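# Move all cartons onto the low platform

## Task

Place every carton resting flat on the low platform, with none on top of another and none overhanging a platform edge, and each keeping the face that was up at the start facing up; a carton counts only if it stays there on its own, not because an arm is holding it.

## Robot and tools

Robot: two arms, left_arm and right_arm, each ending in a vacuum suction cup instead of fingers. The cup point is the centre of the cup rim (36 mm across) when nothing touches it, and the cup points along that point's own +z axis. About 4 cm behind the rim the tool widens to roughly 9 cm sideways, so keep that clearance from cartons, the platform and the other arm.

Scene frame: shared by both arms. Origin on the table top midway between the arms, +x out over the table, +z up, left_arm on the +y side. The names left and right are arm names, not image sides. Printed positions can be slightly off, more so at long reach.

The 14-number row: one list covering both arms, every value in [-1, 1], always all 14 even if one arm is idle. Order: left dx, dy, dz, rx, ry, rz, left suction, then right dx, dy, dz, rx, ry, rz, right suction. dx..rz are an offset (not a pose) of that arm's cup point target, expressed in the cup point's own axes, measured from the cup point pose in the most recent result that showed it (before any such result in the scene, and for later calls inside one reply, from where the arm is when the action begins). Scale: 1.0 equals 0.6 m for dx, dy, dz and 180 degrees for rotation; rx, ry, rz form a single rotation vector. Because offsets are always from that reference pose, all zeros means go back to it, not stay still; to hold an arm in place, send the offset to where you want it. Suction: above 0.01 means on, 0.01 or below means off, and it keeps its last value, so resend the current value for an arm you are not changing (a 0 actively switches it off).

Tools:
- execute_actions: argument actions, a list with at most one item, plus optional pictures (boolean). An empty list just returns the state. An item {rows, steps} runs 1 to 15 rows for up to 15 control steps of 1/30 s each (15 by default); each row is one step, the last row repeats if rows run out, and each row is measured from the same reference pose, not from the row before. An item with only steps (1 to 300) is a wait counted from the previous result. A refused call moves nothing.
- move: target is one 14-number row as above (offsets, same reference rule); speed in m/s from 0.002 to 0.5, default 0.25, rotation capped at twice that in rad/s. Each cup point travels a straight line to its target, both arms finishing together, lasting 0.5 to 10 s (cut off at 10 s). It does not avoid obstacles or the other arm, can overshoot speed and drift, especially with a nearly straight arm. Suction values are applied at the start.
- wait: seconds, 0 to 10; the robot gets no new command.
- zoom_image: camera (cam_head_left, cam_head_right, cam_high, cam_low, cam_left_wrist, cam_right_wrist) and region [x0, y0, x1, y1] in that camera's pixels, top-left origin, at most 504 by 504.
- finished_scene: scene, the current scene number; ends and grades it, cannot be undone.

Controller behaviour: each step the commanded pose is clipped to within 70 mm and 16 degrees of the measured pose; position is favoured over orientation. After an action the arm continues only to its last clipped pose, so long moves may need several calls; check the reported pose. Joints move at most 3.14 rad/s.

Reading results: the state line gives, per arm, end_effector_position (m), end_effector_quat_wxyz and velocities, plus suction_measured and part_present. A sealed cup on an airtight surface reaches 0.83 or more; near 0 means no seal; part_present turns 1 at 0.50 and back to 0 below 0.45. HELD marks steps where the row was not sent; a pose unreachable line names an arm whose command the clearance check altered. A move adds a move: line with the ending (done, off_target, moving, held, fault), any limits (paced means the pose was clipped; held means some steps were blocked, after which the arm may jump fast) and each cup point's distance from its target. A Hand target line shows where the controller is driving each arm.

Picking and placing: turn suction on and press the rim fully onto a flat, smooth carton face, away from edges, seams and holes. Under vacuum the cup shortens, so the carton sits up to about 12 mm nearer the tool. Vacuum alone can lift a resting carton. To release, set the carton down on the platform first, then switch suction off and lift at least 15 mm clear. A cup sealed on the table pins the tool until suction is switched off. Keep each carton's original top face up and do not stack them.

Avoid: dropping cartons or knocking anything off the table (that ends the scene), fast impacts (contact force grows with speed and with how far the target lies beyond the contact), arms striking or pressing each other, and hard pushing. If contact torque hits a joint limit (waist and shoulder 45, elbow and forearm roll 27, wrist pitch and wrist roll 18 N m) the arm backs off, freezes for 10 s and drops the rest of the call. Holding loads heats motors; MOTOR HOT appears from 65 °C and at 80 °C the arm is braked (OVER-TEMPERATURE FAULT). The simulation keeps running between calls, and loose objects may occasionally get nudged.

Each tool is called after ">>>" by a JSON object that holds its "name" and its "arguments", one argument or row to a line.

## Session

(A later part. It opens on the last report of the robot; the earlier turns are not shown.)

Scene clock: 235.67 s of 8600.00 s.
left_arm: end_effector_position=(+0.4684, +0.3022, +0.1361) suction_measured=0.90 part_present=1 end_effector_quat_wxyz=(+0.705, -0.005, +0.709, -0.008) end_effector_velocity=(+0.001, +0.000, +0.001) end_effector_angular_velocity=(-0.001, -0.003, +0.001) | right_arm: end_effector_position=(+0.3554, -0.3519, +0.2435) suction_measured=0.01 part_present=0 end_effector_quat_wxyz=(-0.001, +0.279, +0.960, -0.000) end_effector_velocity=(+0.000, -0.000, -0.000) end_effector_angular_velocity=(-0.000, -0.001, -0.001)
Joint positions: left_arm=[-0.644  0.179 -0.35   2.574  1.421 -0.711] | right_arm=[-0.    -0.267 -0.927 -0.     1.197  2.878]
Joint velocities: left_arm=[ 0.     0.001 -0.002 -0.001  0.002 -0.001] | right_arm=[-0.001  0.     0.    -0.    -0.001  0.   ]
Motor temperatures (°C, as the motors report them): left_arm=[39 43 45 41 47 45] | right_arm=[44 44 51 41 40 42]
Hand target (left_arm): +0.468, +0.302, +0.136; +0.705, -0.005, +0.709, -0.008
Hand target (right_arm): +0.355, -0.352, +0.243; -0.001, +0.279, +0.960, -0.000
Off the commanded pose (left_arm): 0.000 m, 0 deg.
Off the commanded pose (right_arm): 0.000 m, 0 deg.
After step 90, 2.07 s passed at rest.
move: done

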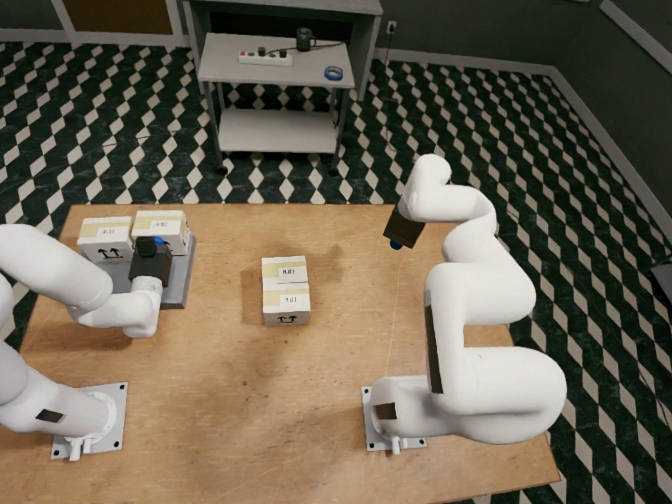

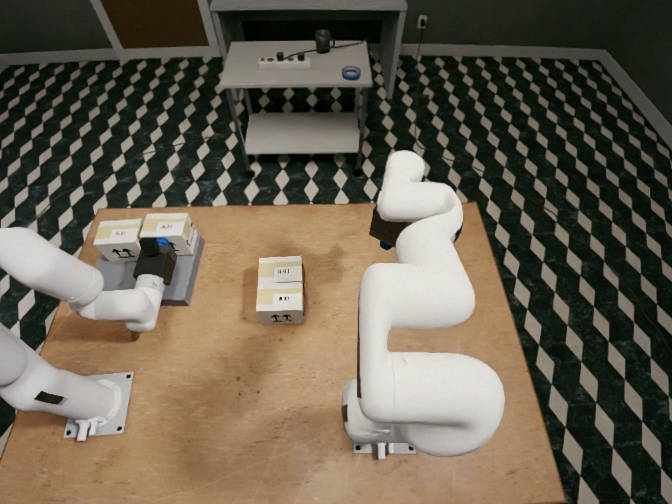

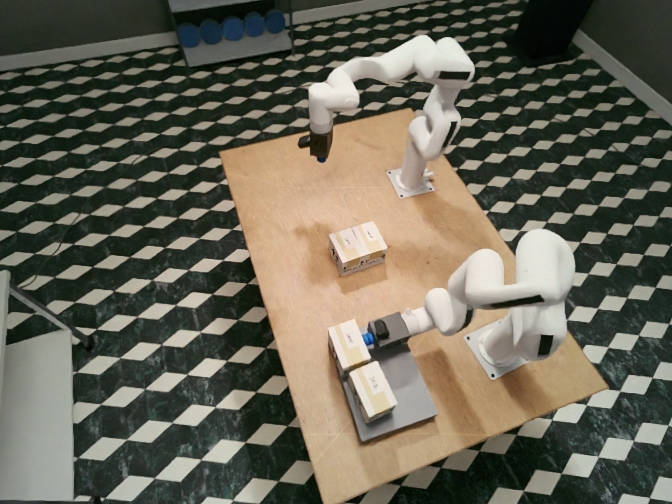

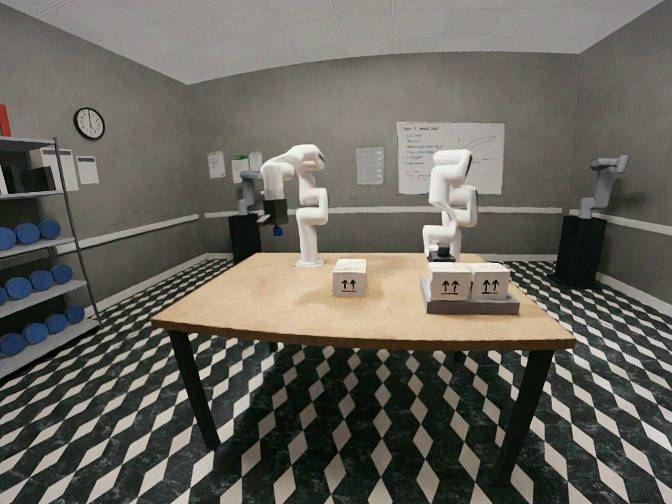

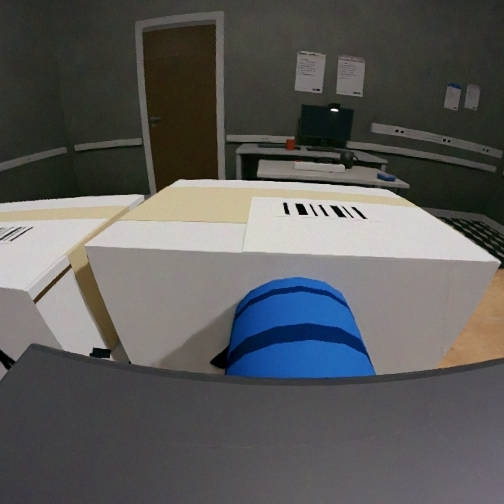

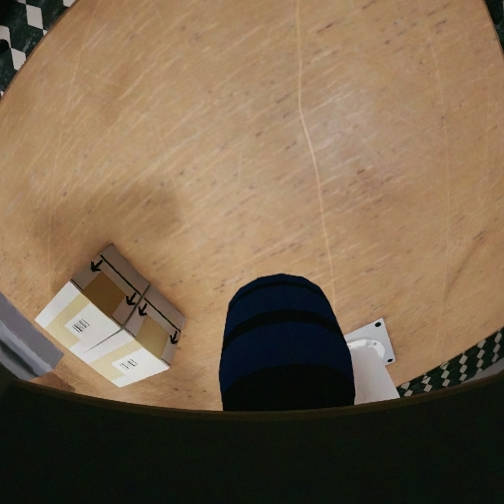

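>>> {"name": "execute_actions", "arguments": {
  "actions": [
    {"rows":[[0,0,0,0,0,0,0,0,0,0,0,0,0,0]],"steps":8}
  ],
  "pictures": false
}}

>>> {"name": "move", "arguments": {
  "target": [0,0,-0.07,0,0,0,0,0,0,0,0,0,0,0],
  "speed": 0.08
}}

>>> {"name": "move", "arguments": {
  "target": [-0.27,0,0.08,0,0.5,0,0,0,0,0,0,0,0,0],
  "speed": 0.2
}}

Scene clock: 240.93 s of 8600.00 s.
left_arm: end_effector_position=(+0.4689, +0.3019, +0.1370) suction_measured=0.00 part_present=0 end_effector_quat_wxyz=(+0.706, -0.005, +0.708, -0.008) end_effector_velocity=(-0.004, +0.002, -0.007) end_effector_angular_velocity=(+0.008, +0.018, -0.002) | right_arm: end_effector_position=(+0.3554, -0.3519, +0.2435) suction_measured=0.01 part_present=0 end_effector_quat_wxyz=(-0.001, +0.279, +0.960, -0.000) end_effector_velocity=(+0.000, +0.000, +0.000) end_effector_angular_velocity=(+0.000, -0.001, -0.000)
Joint positions: left_arm=[-0.644  0.178 -0.351  2.574  1.422 -0.711] | right_arm=[-0.    -0.267 -0.927 -0.     1.197  2.878]
Joint velocities: left_arm=[-0.002  0.005  0.009 -0.    -0.006  0.   ] | right_arm=[-0. -0. -0.  0. -0.  0.]
Motor temperatures (°C, as the motors report them): left_arm=[39 42 45 41 48 45] | right_arm=[44 44 51 41 40 42]
Hand target (left_arm): +0.468, +0.302, +0.136; +0.705, -0.005, +0.709, -0.008
Hand target (right_arm): +0.355, -0.352, +0.243; -0.001, +0.279, +0.960, -0.000
Off the commanded pose (left_arm): 0.001 m, 0 deg.
Off the commanded pose (right_arm): 0.000 m, 0 deg.
Steps of this call (steps 1 to 90: nothing new was sent; then 2.00 s passed at rest; steps 91 to 98: all 8 steps of this action). Readings (end_effector_position | what the end effector reports):
91: left_arm (+0.4684, +0.3022, +0.1361) | right_arm (+0.3554, -0.3519, +0.2435) | left_arm suction_measured=0.85 part_present=1 | right_arm suction_measured=0.01 part_present=0
92: left_arm (+0.4684, +0.3022, +0.1361) | right_arm (+0.3554, -0.3519, +0.2435) | left_arm suction_measured=0.45 part_present=1 | right_arm suction_measured=0.01 part_present=0
94: left_arm (+0.4686, +0.3020, +0.1366) | right_arm (+0.3554, -0.3519, +0.2435) | left_arm suction_measured=0.11 part_present=0 | right_arm suction_measured=0.01 part_present=0
98: the state above

Scene clock: 242.03 s of 8600.00 s.
left_arm: end_effector_position=(+0.4266, +0.3019, +0.1364) suction_measured=0.00 part_present=0 end_effector_quat_wxyz=(+0.705, -0.005, +0.709, -0.008) end_effector_velocity=(-0.001, +0.001, -0.000) end_effector_angular_velocity=(+0.001, +0.001, +0.002) | right_arm: end_effector_position=(+0.3554, -0.3519, +0.2435) suction_measured=0.01 part_present=0 end_effector_quat_wxyz=(-0.001, +0.279, +0.960, -0.000) end_effector_velocity=(+0.000, +0.000, +0.000) end_effector_angular_velocity=(-0.000, -0.001, +0.000)
Joint positions: left_arm=[-0.759  0.112 -0.237  2.463  1.468 -0.726] | right_arm=[-0.    -0.267 -0.927 -0.     1.197  2.878]
Joint velocities: left_arm=[-0.002 -0.001  0.003 -0.004  0.002 -0.   ] | right_arm=[ 0. -0. -0.  0. -0. -0.]
Motor temperatures (°C, as the motors report them): left_arm=[39 42 45 41 47 45] | right_arm=[44 44 51 41 40 42]
Hand target (left_arm): +0.426, +0.302, +0.136; +0.705, -0.005, +0.709, -0.008
Hand target (right_arm): +0.355, -0.352, +0.243; -0.001, +0.279, +0.960, -0.000
Off the commanded pose (left_arm): 0.000 m, 0 deg.
Off the commanded pose (right_arm): 0.000 m, 0 deg.
move: done

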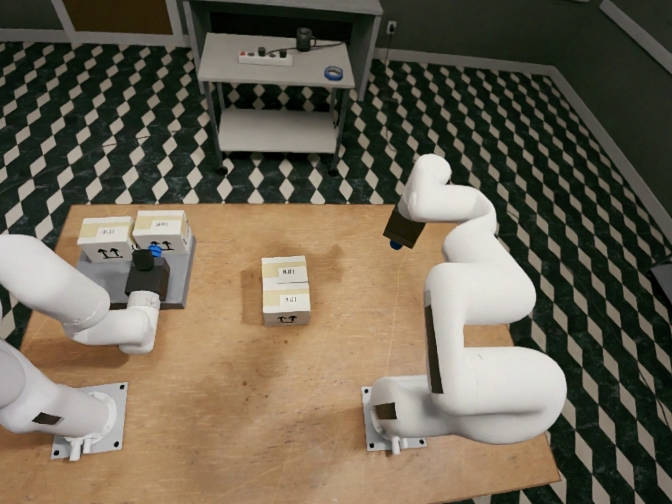

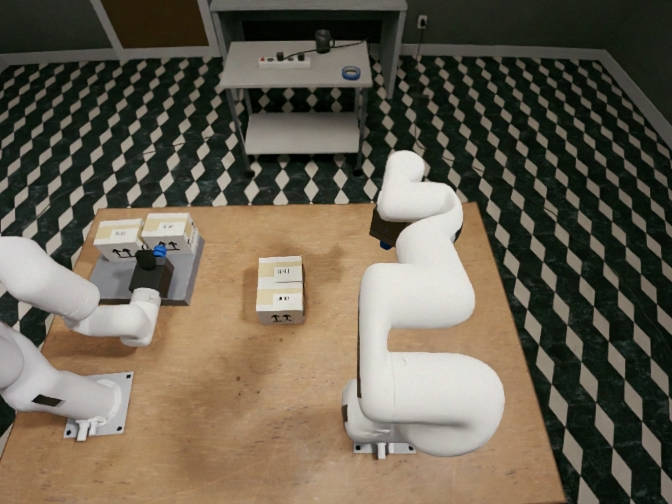

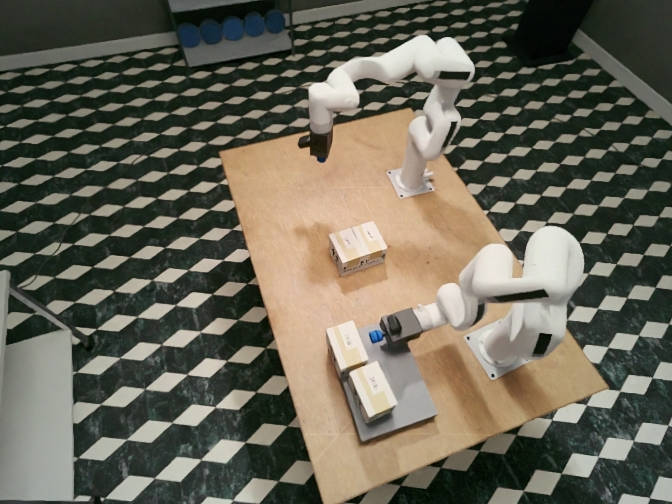

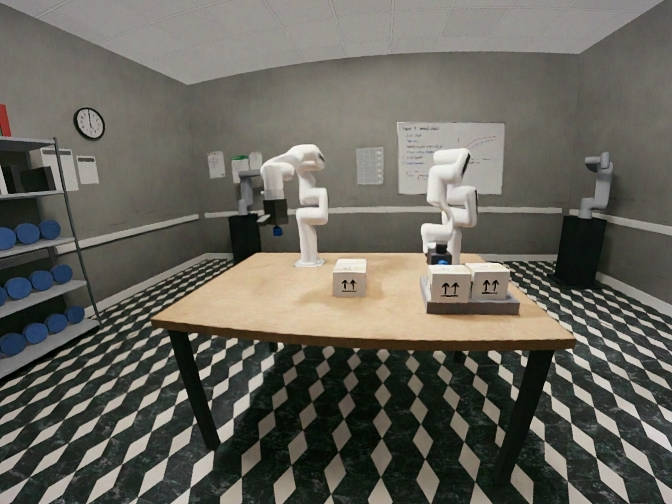

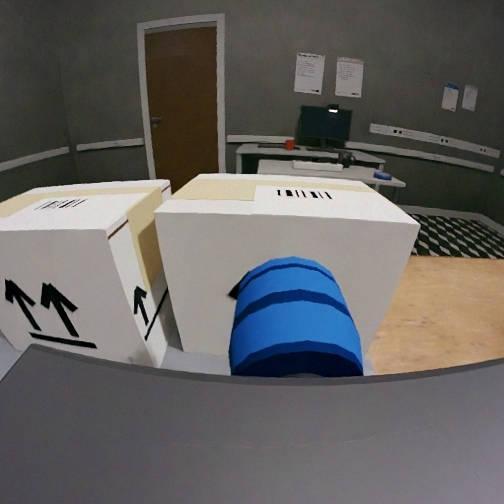

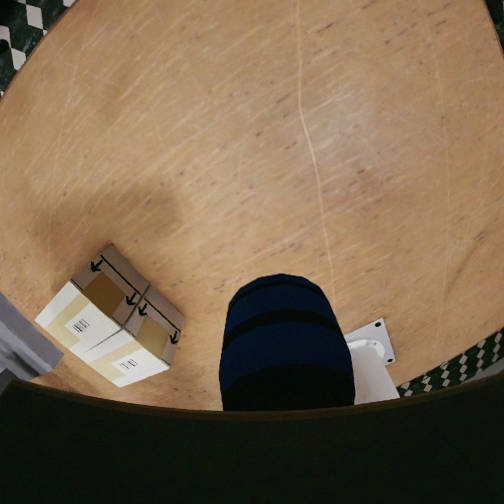

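Scene clock: 246.40 s of 8600.00 s.
left_arm: end_effector_position=(+0.4762, +0.3064, +0.2994) suction_measured=0.00 part_present=0 end_effector_quat_wxyz=(+0.001, -0.001, +1.000, -0.006) end_effector_velocity=(+0.000, -0.000, +0.002) end_effector_angular_velocity=(-0.000, +0.002, -0.001) | right_arm: end_effector_position=(+0.3554, -0.3519, +0.2435) suction_measured=0.01 part_present=0 end_effector_quat_wxyz=(-0.001, +0.279, +0.960, -0.000) end_effector_velocity=(-0.000, -0.000, -0.000) end_effector_angular_velocity=(+0.000, +0.000, +0.001)
Joint positions: left_arm=[-0.348  0.009 -1.374 -0.011  1.36   2.089] | right_arm=[-0.    -0.267 -0.927 -0.     1.197  2.878]
Joint velocities: left_arm=[-0.     0.003 -0.008 -0.001  0.008  0.001] | right_arm=[-0.    -0.     0.     0.    -0.    -0.001]
Motor temperatures (°C, as the motors report them): left_arm=[39 42 45 41 47 45] | right_arm=[44 44 51 41 40 42]
Hand target (left_arm): +0.476, +0.306, +0.299; +0.001, -0.001, +1.000, -0.006
Hand target (right_arm): +0.355, -0.352, +0.243; -0.001, +0.279, +0.960, -0.000
Off the commanded pose (left_arm): 0.002 m, 1 deg.
Off the commanded pose (right_arm): 0.000 m, 0 deg.
move: done; limits=paced

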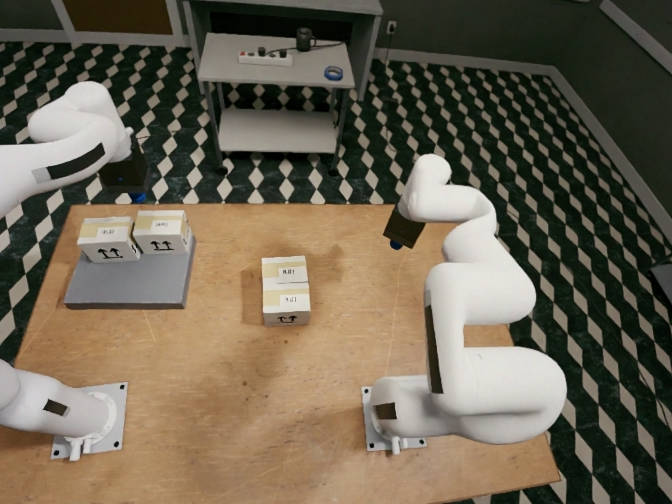

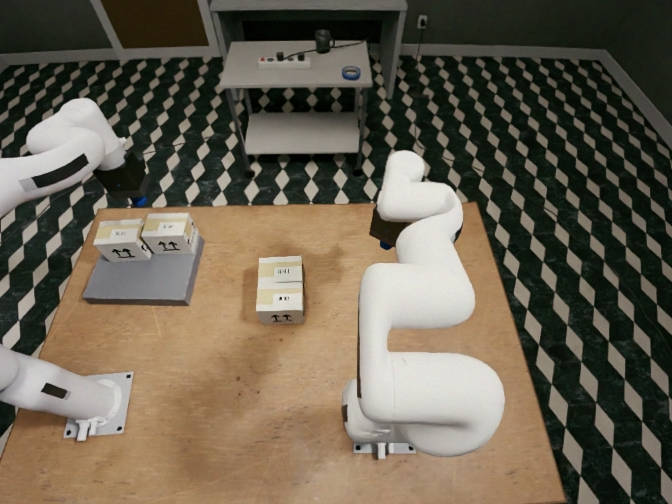

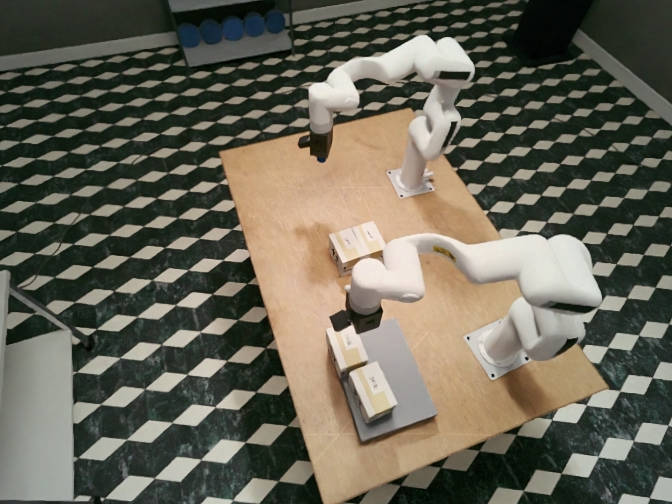

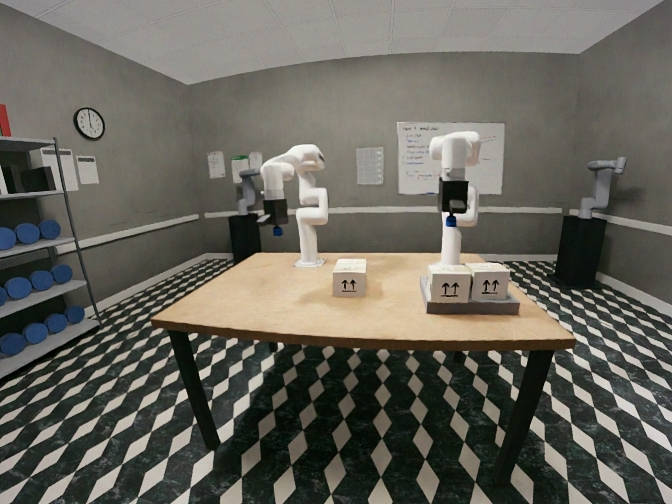

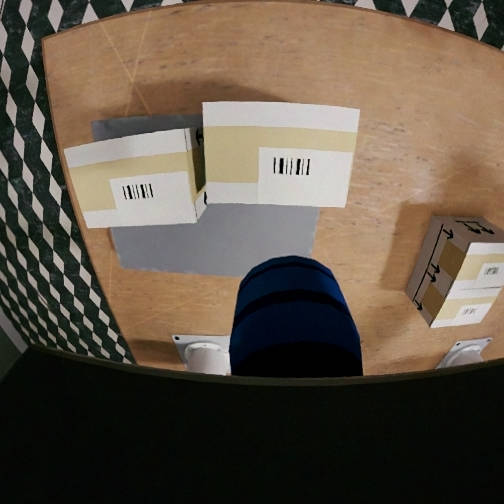

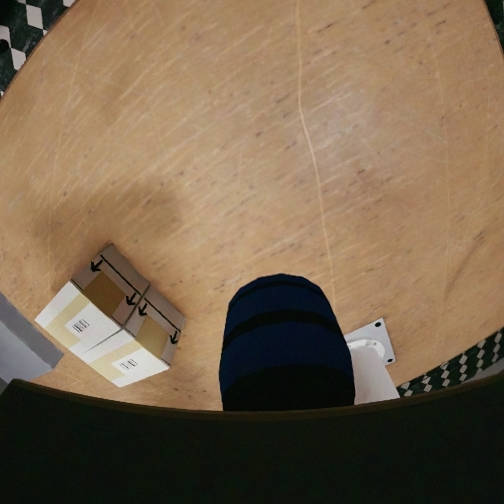

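>>> {"name": "execute_actions", "arguments": {
  "actions": []
}}

Scene clock: 261.80 s of 8600.00 s.
left_arm: end_effector_position=(+0.4763, +0.3064, +0.2995) suction_measured=0.00 part_present=0 end_effector_quat_wxyz=(+0.001, -0.001, +1.000, -0.006) end_effector_velocity=(-0.000, +0.000, +0.000) end_effector_angular_velocity=(+0.000, -0.000, +0.001) | right_arm: end_effector_position=(+0.3554, -0.3519, +0.2435) suction_measured=0.01 part_present=0 end_effector_quat_wxyz=(-0.001, +0.279, +0.960, -0.000) end_effector_velocity=(-0.000, +0.000, +0.000) end_effector_angular_velocity=(-0.000, -0.000, +0.001)
Joint positions: left_arm=[-0.348  0.009 -1.375 -0.011  1.36   2.089] | right_arm=[-0.    -0.267 -0.927 -0.     1.197  2.878]
Joint velocities: left_arm=[ 0.001 -0.001  0.     0.     0.    -0.   ] | right_arm=[ 0.001 -0.001  0.    -0.     0.    -0.   ]
Motor temperatures (°C, as the motors report them): left_arm=[39 43 48 41 47 45] | right_arm=[44 44 52 41 40 42]
Hand target (left_arm): +0.476, +0.306, +0.299; +0.001, -0.001, +1.000, -0.006
Hand target (right_arm): +0.355, -0.352, +0.243; -0.001, +0.279, +0.960, -0.000
Off the commanded pose (left_arm): 0.002 m, 1 deg.
Off the commanded pose (right_arm): 0.000 m, 0 deg.
Steps of this call (steps 1 to 90: nothing new was sent; then 12.40 s passed at rest). Readings (end_effector_position | what the end effector reports):
1: left_arm (+0.4762, +0.3064, +0.2994) | right_arm (+0.3554, -0.3519, +0.2435) | left_arm suction_measured=0.00 part_present=0 | right_arm suction_measured=0.01 part_present=0
2: left_arm (+0.4762, +0.3064, +0.2995) | right_arm (+0.3554, -0.3519, +0.2435) | left_arm suction_measured=0.00 part_present=0 | right_arm suction_measured=0.01 part_present=0
4: left_arm (+0.4763, +0.3064, +0.2995) | right_arm (+0.3554, -0.3519, +0.2435) | left_arm suction_measured=0.00 part_present=0 | right_arm suction_measured=0.01 part_present=0
8: left_arm (+0.4763, +0.3064, +0.2995) | right_arm (+0.3554, -0.3519, +0.2435) | left_arm suction_measured=0.00 part_present=0 | right_arm suction_measured=0.01 part_present=0
90: the state above

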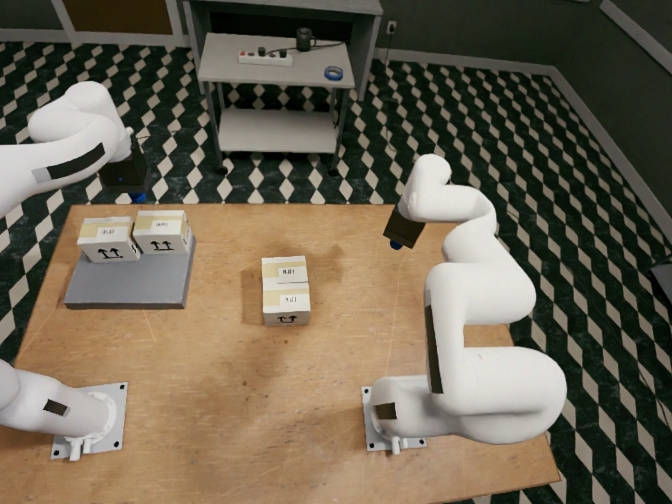

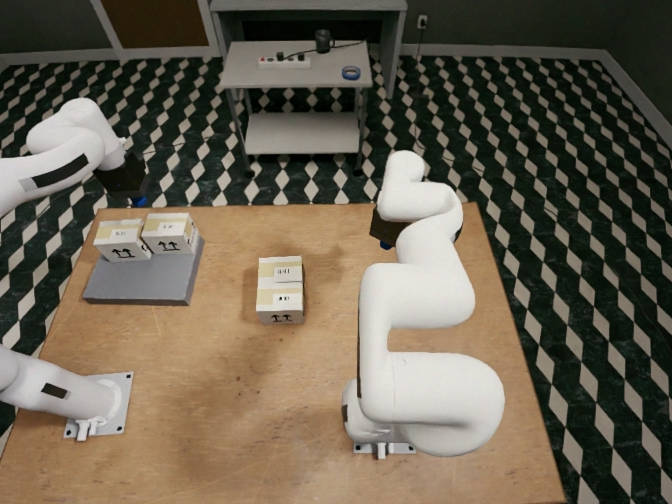

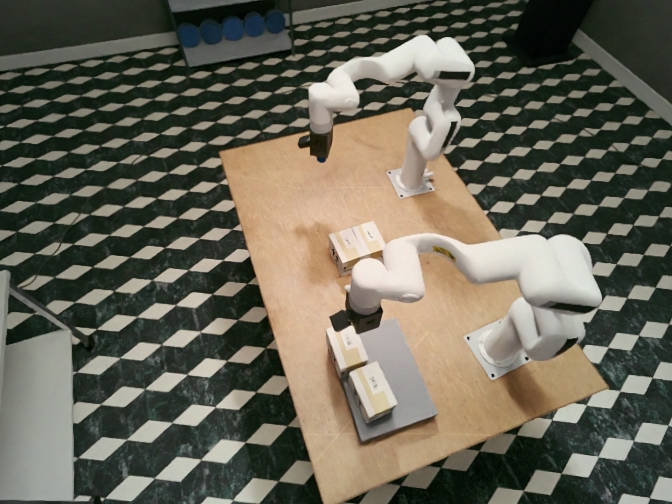

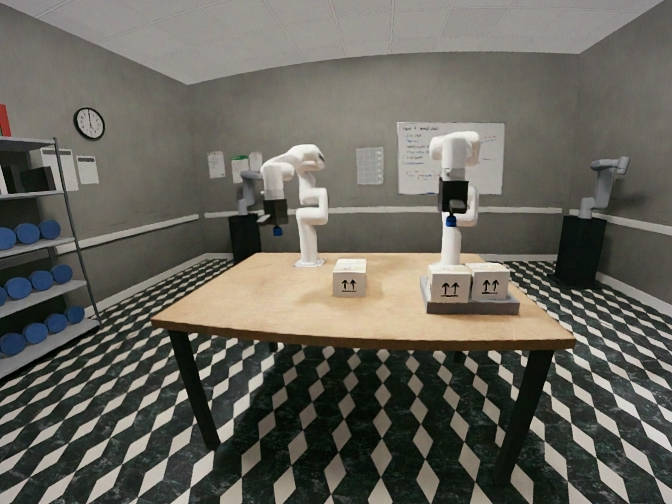

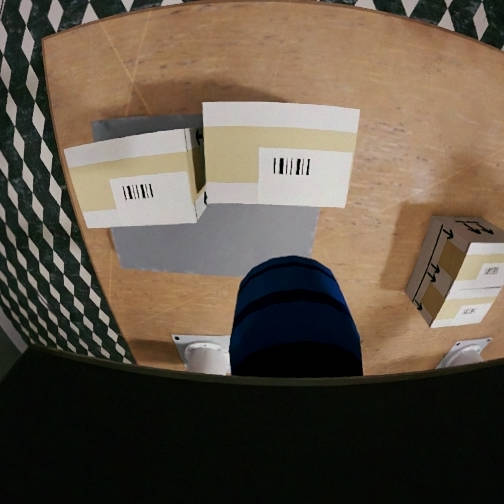

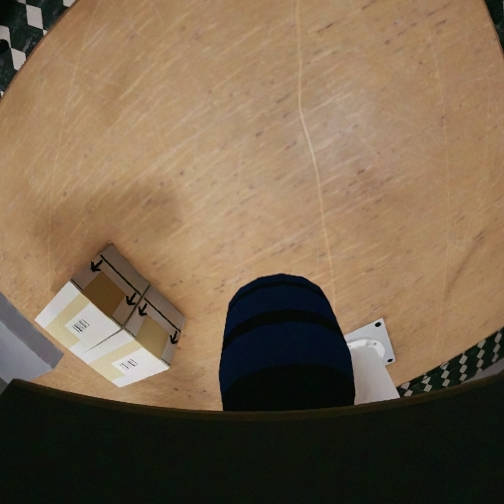

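>>> {"name": "zoom_image", "arguments": {
  "camera": "cam_high",
  "region": [300, 300, 460, 460]
}}

>>> {"name": "zoom_image", "arguments": {
  "camera": "cam_low",
  "region": [400, 240, 540, 330]
}}

Region (300, 300, 460, 460) of cam_high's 672x504 image, scaled by 3.150, with more detail than that image has.

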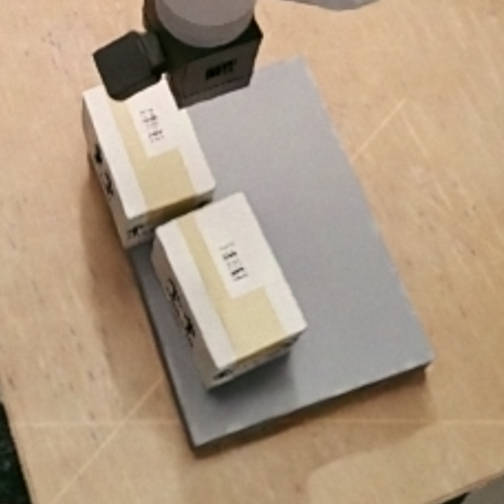

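Region (400, 240, 540, 330) of cam_low's 672x504 image, scaled by 3.600, with more detail than that image has; it fills the top 324 rows of this view, and the rest is white.

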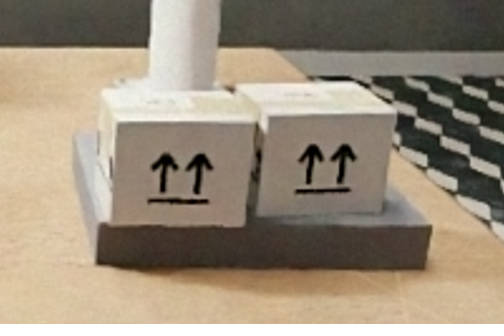

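>>> {"name": "move", "arguments": {
  "target": [-0.04,-0.01,0.23,0,0,0,0,0,0,0,0,0,0,0]
}}

Scene clock: 270.57 s of 8600.00 s.
left_arm: end_effector_position=(+0.5003, +0.2981, +0.1621) suction_measured=0.00 part_present=0 end_effector_quat_wxyz=(+0.002, +0.000, +1.000, -0.006) end_effector_velocity=(-0.004, +0.001, -0.008) end_effector_angular_velocity=(+0.005, +0.017, +0.001) | right_arm: end_effector_position=(+0.3554, -0.3519, +0.2435) suction_measured=0.01 part_present=0 end_effector_quat_wxyz=(-0.001, +0.279, +0.960, -0.000) end_effector_velocity=(-0.000, +0.000, -0.000) end_effector_angular_velocity=(+0.000, +0.001, +0.000)
Joint positions: left_arm=[-0.352  0.173 -1.177 -0.014  0.998  2.092] | right_arm=[-0.    -0.267 -0.927 -0.     1.197  2.878]
Joint velocities: left_arm=[ 0.001  0.01   0.008  0.     0.    -0.   ] | right_arm=[ 0.  0. -0.  0.  0.  0.]
Motor temperatures (°C, as the motors report them): left_arm=[39 43 49 41 47 45] | right_arm=[44 44 52 41 40 42]
Hand target (left_arm): +0.500, +0.298, +0.161; +0.001, +0.000, +1.000, -0.006
Hand target (right_arm): +0.355, -0.352, +0.243; -0.001, +0.279, +0.960, -0.000
Off the commanded pose (left_arm): 0.001 m, 0 deg.
Off the commanded pose (right_arm): 0.000 m, 0 deg.
After step 90, 4.70 s passed at rest.
move: done

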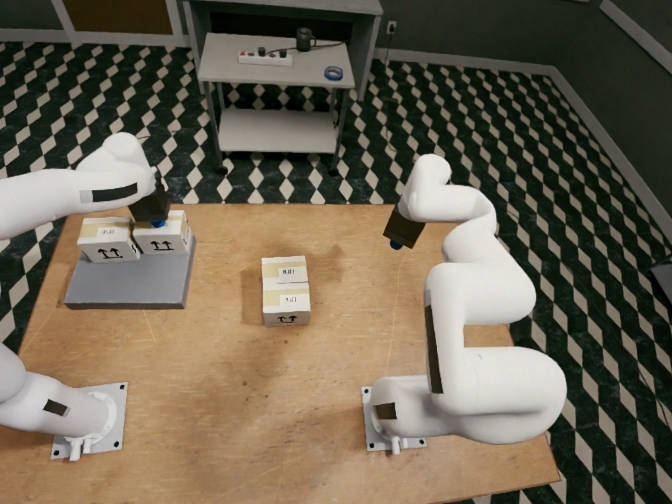

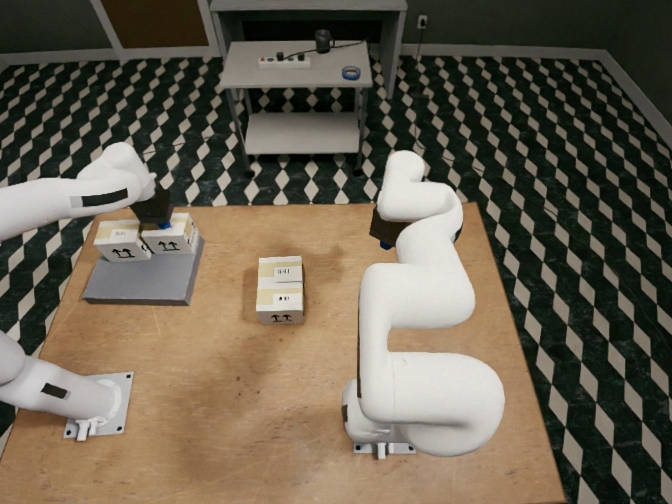

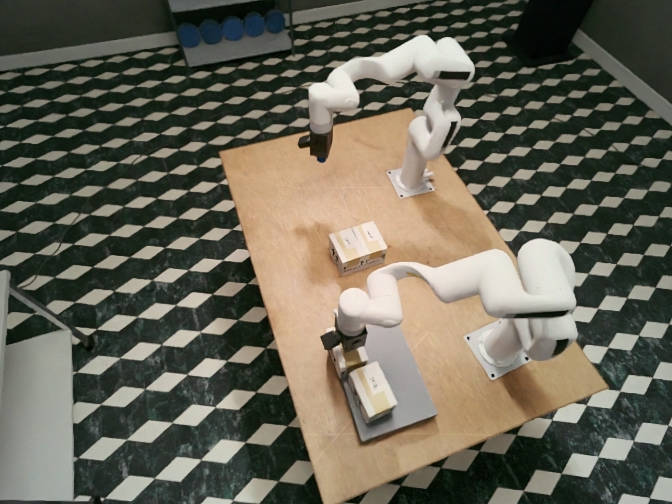

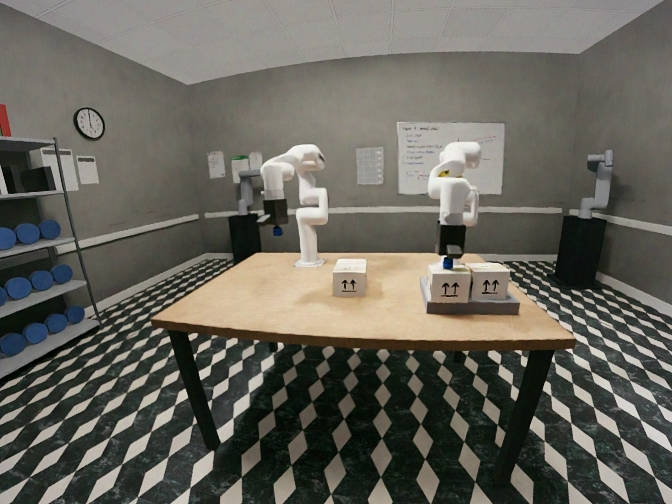

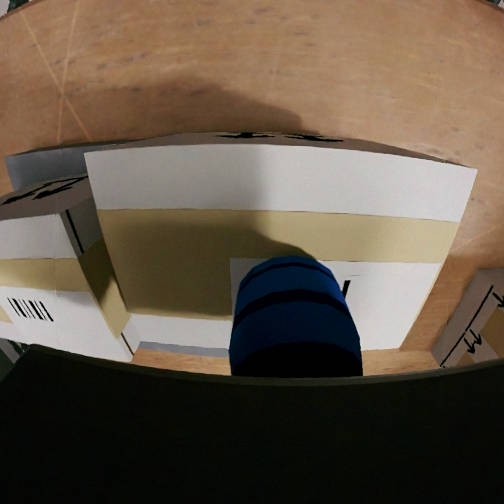

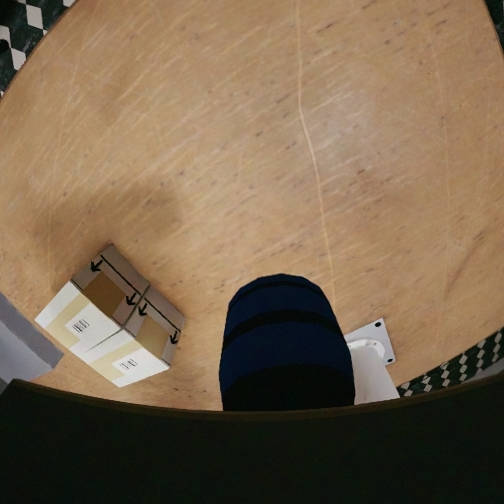

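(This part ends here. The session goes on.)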